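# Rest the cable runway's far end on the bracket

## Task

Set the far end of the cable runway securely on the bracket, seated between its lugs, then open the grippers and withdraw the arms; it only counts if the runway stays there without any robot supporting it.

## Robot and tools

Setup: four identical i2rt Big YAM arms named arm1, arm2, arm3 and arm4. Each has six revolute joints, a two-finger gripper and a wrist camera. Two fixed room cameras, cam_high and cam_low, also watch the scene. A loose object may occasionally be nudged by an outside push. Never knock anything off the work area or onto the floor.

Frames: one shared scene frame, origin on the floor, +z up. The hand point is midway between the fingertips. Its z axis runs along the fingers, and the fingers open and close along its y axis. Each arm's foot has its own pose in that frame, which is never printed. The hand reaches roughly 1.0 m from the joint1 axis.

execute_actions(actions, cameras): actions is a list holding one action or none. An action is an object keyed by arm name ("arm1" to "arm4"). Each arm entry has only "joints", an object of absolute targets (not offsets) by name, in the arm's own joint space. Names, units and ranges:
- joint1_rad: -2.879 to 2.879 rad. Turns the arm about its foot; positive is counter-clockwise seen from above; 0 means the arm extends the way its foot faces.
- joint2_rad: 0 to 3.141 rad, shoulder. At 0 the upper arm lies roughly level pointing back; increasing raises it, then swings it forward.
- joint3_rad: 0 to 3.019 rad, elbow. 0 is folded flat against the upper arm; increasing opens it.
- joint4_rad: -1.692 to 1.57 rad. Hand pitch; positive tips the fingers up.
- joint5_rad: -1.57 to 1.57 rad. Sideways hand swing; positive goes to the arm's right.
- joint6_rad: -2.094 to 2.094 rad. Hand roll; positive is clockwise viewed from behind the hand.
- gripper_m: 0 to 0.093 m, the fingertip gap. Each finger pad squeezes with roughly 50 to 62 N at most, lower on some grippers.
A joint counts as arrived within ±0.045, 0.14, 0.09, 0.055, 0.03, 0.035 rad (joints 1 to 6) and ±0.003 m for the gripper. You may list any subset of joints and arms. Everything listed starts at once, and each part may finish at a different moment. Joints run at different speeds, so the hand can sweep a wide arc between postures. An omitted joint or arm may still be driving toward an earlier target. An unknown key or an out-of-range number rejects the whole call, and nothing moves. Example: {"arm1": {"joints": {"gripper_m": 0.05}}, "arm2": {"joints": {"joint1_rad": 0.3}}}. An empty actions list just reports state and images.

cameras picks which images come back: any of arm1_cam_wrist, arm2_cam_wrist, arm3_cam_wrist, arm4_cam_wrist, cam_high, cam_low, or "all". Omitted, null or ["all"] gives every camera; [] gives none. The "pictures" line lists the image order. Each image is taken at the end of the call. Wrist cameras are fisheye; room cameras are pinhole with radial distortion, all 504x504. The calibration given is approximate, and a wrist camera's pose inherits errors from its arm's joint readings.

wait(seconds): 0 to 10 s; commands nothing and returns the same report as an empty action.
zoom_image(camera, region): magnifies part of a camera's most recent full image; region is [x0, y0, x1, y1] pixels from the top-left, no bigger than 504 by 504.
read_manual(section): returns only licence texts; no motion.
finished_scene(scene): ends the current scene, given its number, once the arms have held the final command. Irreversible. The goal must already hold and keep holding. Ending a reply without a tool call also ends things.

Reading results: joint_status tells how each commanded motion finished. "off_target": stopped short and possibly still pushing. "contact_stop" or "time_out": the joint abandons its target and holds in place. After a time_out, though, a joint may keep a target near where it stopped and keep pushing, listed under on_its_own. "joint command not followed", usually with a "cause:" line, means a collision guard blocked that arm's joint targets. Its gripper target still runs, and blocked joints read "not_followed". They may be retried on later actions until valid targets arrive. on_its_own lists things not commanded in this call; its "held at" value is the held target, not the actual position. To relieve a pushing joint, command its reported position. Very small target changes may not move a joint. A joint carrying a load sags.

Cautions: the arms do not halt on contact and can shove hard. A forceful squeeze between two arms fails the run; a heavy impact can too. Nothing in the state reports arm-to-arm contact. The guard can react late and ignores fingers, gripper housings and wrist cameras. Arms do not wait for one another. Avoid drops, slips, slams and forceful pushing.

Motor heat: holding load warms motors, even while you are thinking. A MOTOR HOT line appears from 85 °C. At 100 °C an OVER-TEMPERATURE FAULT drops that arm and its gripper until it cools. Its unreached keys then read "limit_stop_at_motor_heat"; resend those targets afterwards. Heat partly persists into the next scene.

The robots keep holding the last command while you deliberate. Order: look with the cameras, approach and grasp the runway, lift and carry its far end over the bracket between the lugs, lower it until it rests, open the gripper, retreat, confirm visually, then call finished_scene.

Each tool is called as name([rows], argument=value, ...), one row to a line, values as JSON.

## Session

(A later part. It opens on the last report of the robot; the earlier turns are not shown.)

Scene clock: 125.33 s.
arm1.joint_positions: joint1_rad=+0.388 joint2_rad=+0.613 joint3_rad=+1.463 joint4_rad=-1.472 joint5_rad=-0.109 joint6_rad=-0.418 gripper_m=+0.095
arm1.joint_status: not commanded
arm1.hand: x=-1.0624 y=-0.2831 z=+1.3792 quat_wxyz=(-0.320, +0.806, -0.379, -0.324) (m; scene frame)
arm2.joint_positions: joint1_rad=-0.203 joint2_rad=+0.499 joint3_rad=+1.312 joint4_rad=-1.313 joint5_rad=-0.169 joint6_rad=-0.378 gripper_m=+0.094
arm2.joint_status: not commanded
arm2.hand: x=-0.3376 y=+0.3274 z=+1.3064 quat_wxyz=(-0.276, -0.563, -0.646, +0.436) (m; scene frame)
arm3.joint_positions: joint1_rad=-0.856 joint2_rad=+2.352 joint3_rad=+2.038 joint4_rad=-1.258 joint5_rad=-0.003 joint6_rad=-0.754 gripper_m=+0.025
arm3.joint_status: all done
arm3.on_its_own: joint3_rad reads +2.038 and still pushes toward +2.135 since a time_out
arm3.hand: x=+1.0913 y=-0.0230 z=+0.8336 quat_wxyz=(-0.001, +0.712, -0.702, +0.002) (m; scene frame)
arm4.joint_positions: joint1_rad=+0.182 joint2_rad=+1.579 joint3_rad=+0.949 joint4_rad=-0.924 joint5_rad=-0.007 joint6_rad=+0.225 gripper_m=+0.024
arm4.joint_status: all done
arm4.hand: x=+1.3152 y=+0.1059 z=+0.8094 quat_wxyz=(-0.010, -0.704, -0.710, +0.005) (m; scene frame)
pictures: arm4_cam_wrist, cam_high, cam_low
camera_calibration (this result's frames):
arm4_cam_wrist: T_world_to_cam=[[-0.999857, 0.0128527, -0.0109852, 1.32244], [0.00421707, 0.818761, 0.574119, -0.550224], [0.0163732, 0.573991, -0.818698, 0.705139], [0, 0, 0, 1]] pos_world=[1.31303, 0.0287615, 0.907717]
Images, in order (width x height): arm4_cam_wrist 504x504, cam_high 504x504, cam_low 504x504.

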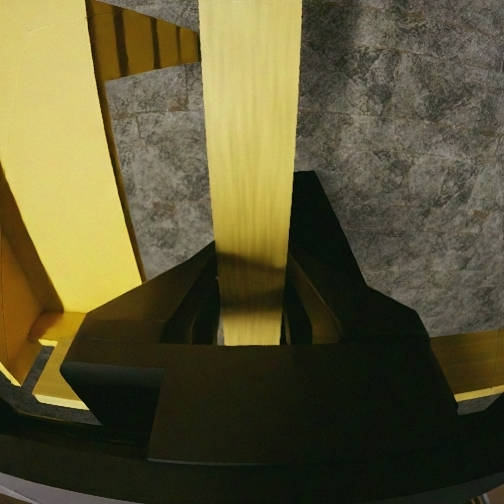

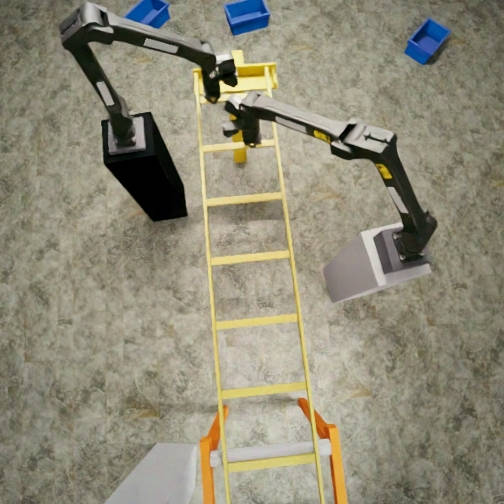

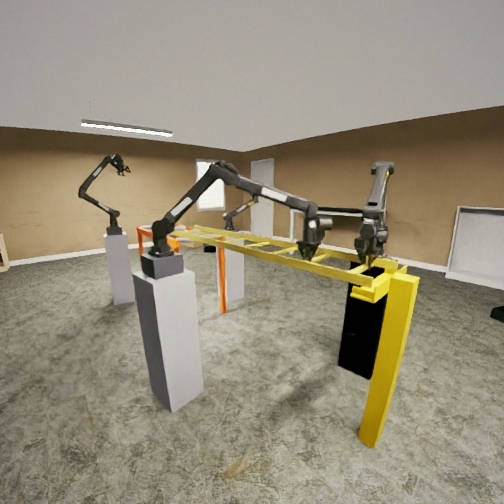

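execute_actions([
  {"arm3":{"joints":{"joint1_rad":-0.89,"joint6_rad":-0.79}},"arm4":{"joints":{"joint1_rad":0.215,"joint2_rad":1.60,"joint3_rad":1.05,"joint6_rad":0.27}}},
], cameras=["cam_high"])

execute_actions([
  {"arm3":{"joints":{"joint2_rad":2.39,"joint3_rad":2.09}},"arm4":{"joints":{"joint2_rad":1.68,"joint3_rad":1.02}}},
], cameras=["cam_high","cam_low","arm4_cam_wrist"])

zoom_image(camera="cam_low", region=[280,210,440,320])

zoom_image(camera="cam_high", region=[160,30,320,190])

Scene clock: 135.57 s.
arm1.joint_positions: joint1_rad=+0.388 joint2_rad=+0.613 joint3_rad=+1.463 joint4_rad=-1.472 joint5_rad=-0.109 joint6_rad=-0.418 gripper_m=+0.095
arm1.joint_status: not commanded
arm1.hand: x=-1.0624 y=-0.2831 z=+1.3792 quat_wxyz=(-0.320, +0.806, -0.379, -0.324) (m; scene frame)
arm2.joint_positions: joint1_rad=-0.203 joint2_rad=+0.499 joint3_rad=+1.312 joint4_rad=-1.313 joint5_rad=-0.169 joint6_rad=-0.378 gripper_m=+0.094
arm2.joint_status: not commanded
arm2.hand: x=-0.3376 y=+0.3274 z=+1.3064 quat_wxyz=(-0.276, -0.563, -0.646, +0.436) (m; scene frame)
arm3.joint_positions: joint1_rad=-0.858 joint2_rad=+2.352 joint3_rad=+2.038 joint4_rad=-1.258 joint5_rad=-0.007 joint6_rad=-0.759 gripper_m=+0.025
arm3.joint_status: all done
arm3.on_its_own: joint3_rad reads +2.038 and still pushes toward +2.135 since a time_out
arm3.hand: x=+1.0919 y=-0.0235 z=+0.8336 quat_wxyz=(-0.001, +0.713, -0.701, +0.000) (m; scene frame)
arm4.joint_positions: joint1_rad=+0.187 joint2_rad=+1.580 joint3_rad=+0.949 joint4_rad=-0.924 joint5_rad=+0.002 joint6_rad=+0.231 gripper_m=+0.024
arm4.joint_status: joint3_rad time_out (moved +0.000 of +0.101); joint6_rad time_out (moved +0.005 of +0.045); the others done
arm4.on_its_own: joint3_rad reads +0.949 and still pushes toward +1.050 since a time_out; joint6_rad reads +0.231 and still pushes toward +0.270 since a time_out
arm4.hand: x=+1.3157 y=+0.1061 z=+0.8089 quat_wxyz=(-0.007, -0.704, -0.710, +0.008) (m; scene frame)
pictures: cam_high
Images, in order (width x height): cam_high 504x504.

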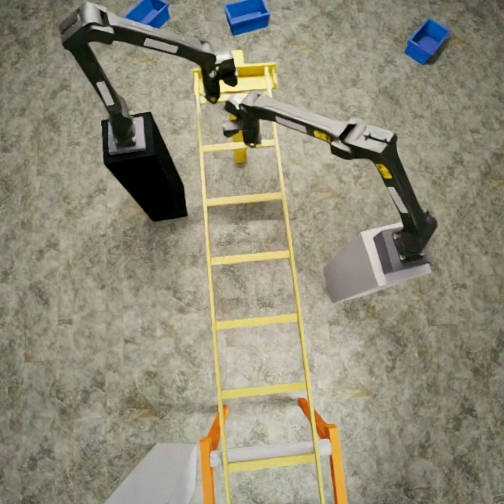

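not run: a stop came earlier in this reply.

This scene's latest camera images include none from cam_low. They are from: cam_high. Call execute_actions without "cameras", or with cam_low in "cameras", to get its image.

Region (160, 30, 320, 190) of cam_high's 504x504 image, scaled by 3.150, with more detail than that image has.

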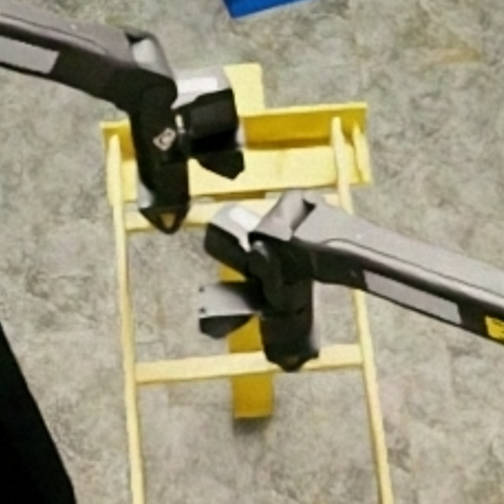

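Probably resting on the left lug. Lift and push more.

execute_actions([
  {"arm3":{"joints":{"joint1_rad":-0.915,"joint2_rad":2.26}},"arm4":{"joints":{"joint2_rad":1.57,"joint3_rad":1.09}}},
], cameras=["cam_high","arm4_cam_wrist"])

zoom_image(camera="cam_high", region=[160,30,320,190])

Scene clock: 141.93 s.
arm1.joint_positions: joint1_rad=+0.388 joint2_rad=+0.613 joint3_rad=+1.463 joint4_rad=-1.472 joint5_rad=-0.109 joint6_rad=-0.418 gripper_m=+0.095
arm1.joint_status: not commanded
arm1.hand: x=-1.0624 y=-0.2831 z=+1.3792 quat_wxyz=(-0.320, +0.806, -0.379, -0.324) (m; scene frame)
arm2.joint_positions: joint1_rad=-0.203 joint2_rad=+0.499 joint3_rad=+1.312 joint4_rad=-1.313 joint5_rad=-0.169 joint6_rad=-0.378 gripper_m=+0.094
arm2.joint_status: not commanded
arm2.hand: x=-0.3376 y=+0.3274 z=+1.3064 quat_wxyz=(-0.276, -0.563, -0.646, +0.436) (m; scene frame)
arm3.joint_positions: joint1_rad=-0.889 joint2_rad=+2.363 joint3_rad=+2.038 joint4_rad=-1.232 joint5_rad=-0.011 joint6_rad=-0.776 gripper_m=+0.025
arm3.joint_status: all done
arm3.on_its_own: joint3_rad reads +2.038 and still pushes toward +2.135 since a time_out
arm3.hand: x=+1.1102 y=-0.0343 z=+0.8265 quat_wxyz=(-0.008, +0.709, -0.706, -0.002) (m; scene frame)
arm4.joint_positions: joint1_rad=+0.219 joint2_rad=+1.632 joint3_rad=+0.980 joint4_rad=-0.889 joint5_rad=-0.004 joint6_rad=+0.266 gripper_m=+0.024
arm4.joint_status: joint3_rad time_out (moved +0.031 of +0.141); the others done
arm4.on_its_own: joint3_rad reads +0.980 and still pushes toward +1.090 since a time_out; joint6_rad moved +0.035 to your old target +0.270
arm4.hand: x=+1.3340 y=+0.0922 z=+0.7981 quat_wxyz=(-0.014, -0.705, -0.709, +0.009) (m; scene frame)
pictures: arm4_cam_wrist, cam_high
camera_calibration (this result's frames):
arm4_cam_wrist: T_world_to_cam=[[-0.999788, 0.0165222, -0.0122492, 1.34185], [0.00673984, 0.825856, 0.56384, -0.528423], [0.019432, 0.563638, -0.825793, 0.706003], [0, 0, 0, 1]] pos_world=[1.33141, 0.016301, 0.897395]
Images, in order (width x height): arm4_cam_wrist 504x504, cam_high 504x504.

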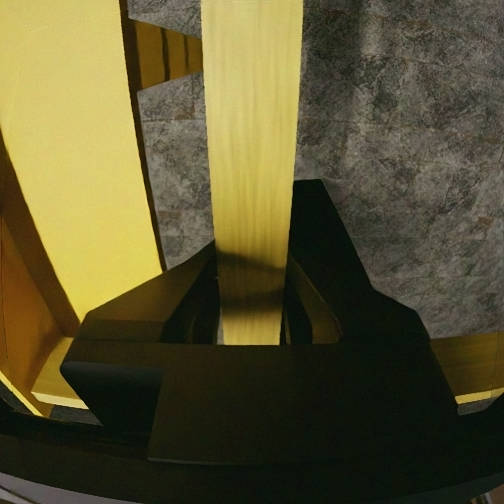

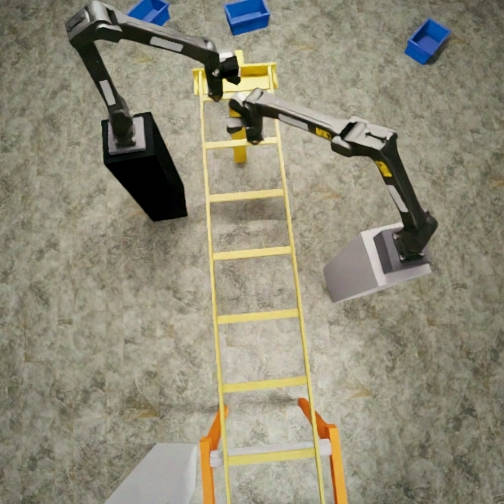

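Region (160, 30, 320, 190) of cam_high's 504x504 image, scaled by 3.150, with more detail than that image has.

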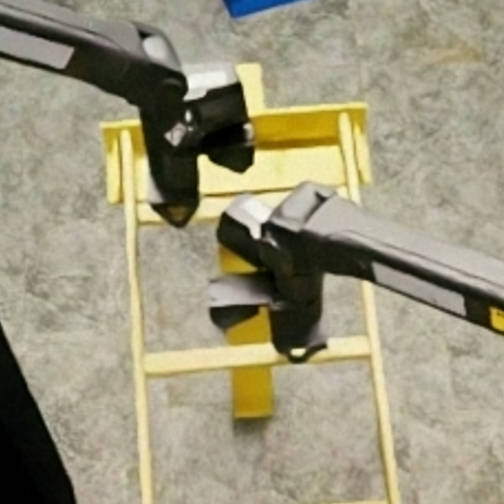

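execute_actions([
  {"arm3":{"joints":{"joint1_rad":-0.89,"joint2_rad":2.38,"joint3_rad":2.04}},"arm4":{"joints":{"joint2_rad":1.65,"joint3_rad":0.975}}},
], cameras=["cam_low"])

execute_actions([
  {"arm3":{"joints":{"gripper_m":0.06}},"arm4":{"joints":{"gripper_m":0.05}}},
], cameras=[])

execute_actions([
  {"arm3":{"joints":{"joint2_rad":2.2,"joint4_rad":-1.4}},"arm4":{"joints":{"joint2_rad":1.4,"joint4_rad":-1.1}}},
], cameras=[])

execute_actions([
  {"arm3":{"joints":{"joint2_rad":1.2,"joint3_rad":1.6}},"arm4":{"joints":{"joint2_rad":0.6,"joint1_rad":0.4}}},
], cameras=["cam_low","cam_high"])

zoom_image(camera="cam_low", region=[280,210,440,320])

Scene clock: 150.37 s.
arm1.joint_positions: joint1_rad=+0.388 joint2_rad=+0.613 joint3_rad=+1.463 joint4_rad=-1.472 joint5_rad=-0.109 joint6_rad=-0.418 gripper_m=+0.095
arm1.joint_status: not commanded
arm1.hand: x=-1.0624 y=-0.2831 z=+1.3792 quat_wxyz=(-0.320, +0.806, -0.379, -0.324) (m; scene frame)
arm2.joint_positions: joint1_rad=-0.203 joint2_rad=+0.499 joint3_rad=+1.312 joint4_rad=-1.313 joint5_rad=-0.169 joint6_rad=-0.378 gripper_m=+0.094
arm2.joint_status: not commanded
arm2.hand: x=-0.3376 y=+0.3274 z=+1.3064 quat_wxyz=(-0.276, -0.563, -0.646, +0.436) (m; scene frame)
arm3.joint_positions: joint1_rad=-0.886 joint2_rad=+2.380 joint3_rad=+2.036 joint4_rad=-1.228 joint5_rad=-0.009 joint6_rad=-0.776 gripper_m=+0.025
arm3.joint_status: all done
arm3.hand: x=+1.1078 y=-0.0351 z=+0.8138 quat_wxyz=(-0.001, +0.709, -0.705, -0.001) (m; scene frame)
arm4.joint_positions: joint1_rad=+0.219 joint2_rad=+1.666 joint3_rad=+0.978 joint4_rad=-0.882 joint5_rad=+0.001 joint6_rad=+0.266 gripper_m=+0.024
arm4.joint_status: all done
arm4.hand: x=+1.3325 y=+0.0946 z=+0.7841 quat_wxyz=(-0.001, -0.705, -0.709, +0.004) (m; scene frame)
pictures: cam_low
Images, in order (width x height): cam_low 504x504.

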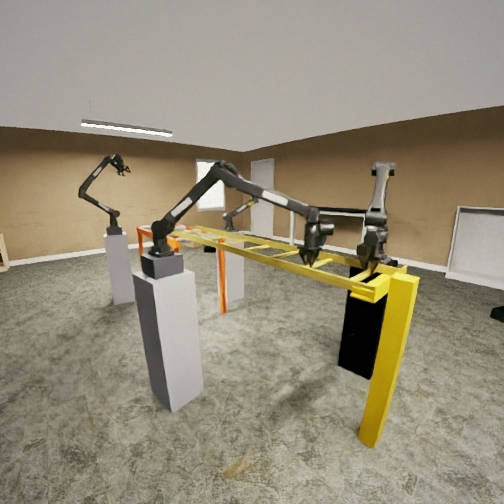

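Scene clock: 151.00 s.
arm1.joint_positions: joint1_rad=+0.388 joint2_rad=+0.613 joint3_rad=+1.463 joint4_rad=-1.472 joint5_rad=-0.109 joint6_rad=-0.418 gripper_m=+0.095
arm1.joint_status: not commanded
arm1.hand: x=-1.0624 y=-0.2831 z=+1.3792 quat_wxyz=(-0.320, +0.806, -0.379, -0.324) (m; scene frame)
arm2.joint_positions: joint1_rad=-0.203 joint2_rad=+0.499 joint3_rad=+1.312 joint4_rad=-1.313 joint5_rad=-0.169 joint6_rad=-0.378 gripper_m=+0.094
arm2.joint_status: not commanded
arm2.hand: x=-0.3376 y=+0.3274 z=+1.3064 quat_wxyz=(-0.276, -0.563, -0.646, +0.436) (m; scene frame)
arm3.joint_positions: joint1_rad=-0.887 joint2_rad=+2.380 joint3_rad=+2.036 joint4_rad=-1.228 joint5_rad=-0.004 joint6_rad=-0.780 gripper_m=+0.060
arm3.joint_status: all done
arm3.hand: x=+1.1086 y=-0.0358 z=+0.8138 quat_wxyz=(-0.001, +0.711, -0.704, +0.002) (m; scene frame)
arm4.joint_positions: joint1_rad=+0.219 joint2_rad=+1.666 joint3_rad=+0.977 joint4_rad=-0.882 joint5_rad=+0.001 joint6_rad=+0.266 gripper_m=+0.050
arm4.joint_status: all done
arm4.hand: x=+1.3323 y=+0.0953 z=+0.7838 quat_wxyz=(+0.000, -0.705, -0.709, +0.004) (m; scene frame)
pictures: none
No camera images: the call's "cameras" was empty. Leave "cameras" out to get every camera's image.

Scene clock: 152.23 s.
arm1.joint_positions: joint1_rad=+0.388 joint2_rad=+0.613 joint3_rad=+1.463 joint4_rad=-1.472 joint5_rad=-0.109 joint6_rad=-0.418 gripper_m=+0.095
arm1.joint_status: not commanded
arm1.hand: x=-1.0624 y=-0.2831 z=+1.3792 quat_wxyz=(-0.320, +0.806, -0.379, -0.324) (m; scene frame)
arm2.joint_positions: joint1_rad=-0.203 joint2_rad=+0.499 joint3_rad=+1.312 joint4_rad=-1.313 joint5_rad=-0.169 joint6_rad=-0.378 gripper_m=+0.094
arm2.joint_status: not commanded
arm2.hand: x=-0.3376 y=+0.3274 z=+1.3064 quat_wxyz=(-0.276, -0.563, -0.646, +0.436) (m; scene frame)
arm3.joint_positions: joint1_rad=-0.887 joint2_rad=+2.168 joint3_rad=+2.036 joint4_rad=-1.390 joint5_rad=-0.004 joint6_rad=-0.780 gripper_m=+0.060
arm3.joint_status: all done
arm3.hand: x=+1.0934 y=-0.0502 z=+0.9559 quat_wxyz=(-0.026, +0.711, -0.703, +0.002) (m; scene frame)
arm4.joint_positions: joint1_rad=+0.219 joint2_rad=+1.391 joint3_rad=+0.972 joint4_rad=-1.090 joint5_rad=+0.001 joint6_rad=+0.266 gripper_m=+0.050
arm4.joint_status: all done
arm4.hand: x=+1.3232 y=+0.1298 z=+0.8857 quat_wxyz=(-0.027, -0.705, -0.709, +0.019) (m; scene frame)
pictures: none
No camera images: the call's "cameras" was empty. Leave "cameras" out to get every camera's image.

Scene clock: 154.00 s.
arm1.joint_positions: joint1_rad=+0.388 joint2_rad=+0.613 joint3_rad=+1.463 joint4_rad=-1.472 joint5_rad=-0.109 joint6_rad=-0.418 gripper_m=+0.095
arm1.joint_status: not commanded
arm1.hand: x=-1.0624 y=-0.2831 z=+1.3792 quat_wxyz=(-0.320, +0.806, -0.379, -0.324) (m; scene frame)
arm2.joint_positions: joint1_rad=-0.203 joint2_rad=+0.499 joint3_rad=+1.312 joint4_rad=-1.313 joint5_rad=-0.169 joint6_rad=-0.378 gripper_m=+0.094
arm2.joint_status: not commanded
arm2.hand: x=-0.3376 y=+0.3274 z=+1.3064 quat_wxyz=(-0.276, -0.563, -0.646, +0.436) (m; scene frame)
arm3.joint_positions: joint1_rad=-0.887 joint2_rad=+1.195 joint3_rad=+1.607 joint4_rad=-1.394 joint5_rad=-0.004 joint6_rad=-0.780 gripper_m=+0.060
arm3.joint_status: all done
arm3.hand: x=+0.9176 y=-0.2280 z=+1.3013 quat_wxyz=(-0.291, +0.681, -0.672, -0.001) (m; scene frame)
arm4.joint_positions: joint1_rad=+0.407 joint2_rad=+0.598 joint3_rad=+0.970 joint4_rad=-1.091 joint5_rad=-0.001 joint6_rad=+0.266 gripper_m=+0.050
arm4.joint_status: all done
arm4.hand: x=+1.3491 y=+0.2440 z=+1.1476 quat_wxyz=(-0.377, -0.577, -0.704, +0.172) (m; scene frame)
pictures: cam_high, cam_low
Images, in order (width x height): cam_high 504x504, cam_low 504x504.

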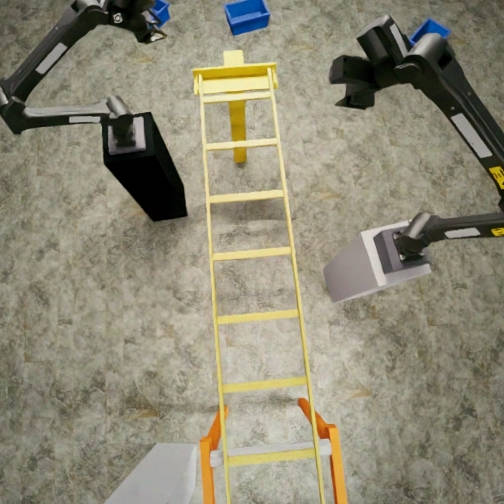

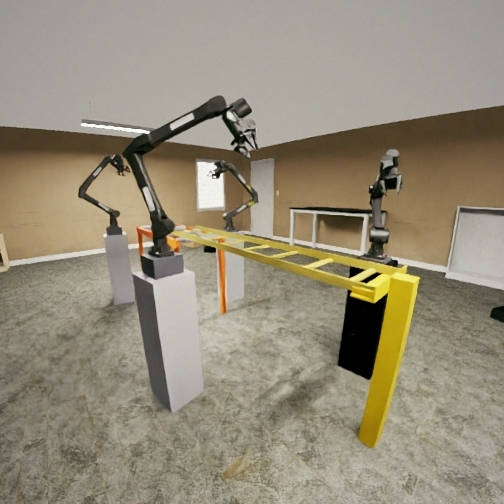

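Region (280, 210, 440, 320) of cam_low's 504x504 image, scaled by 3.150, with more detail than that image has; it fills the top 346 rows of this view, and the rest is white.

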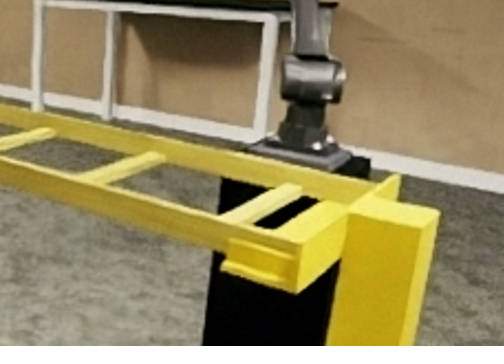

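finished_scene(scene=1)

The scene is finished: the task was done.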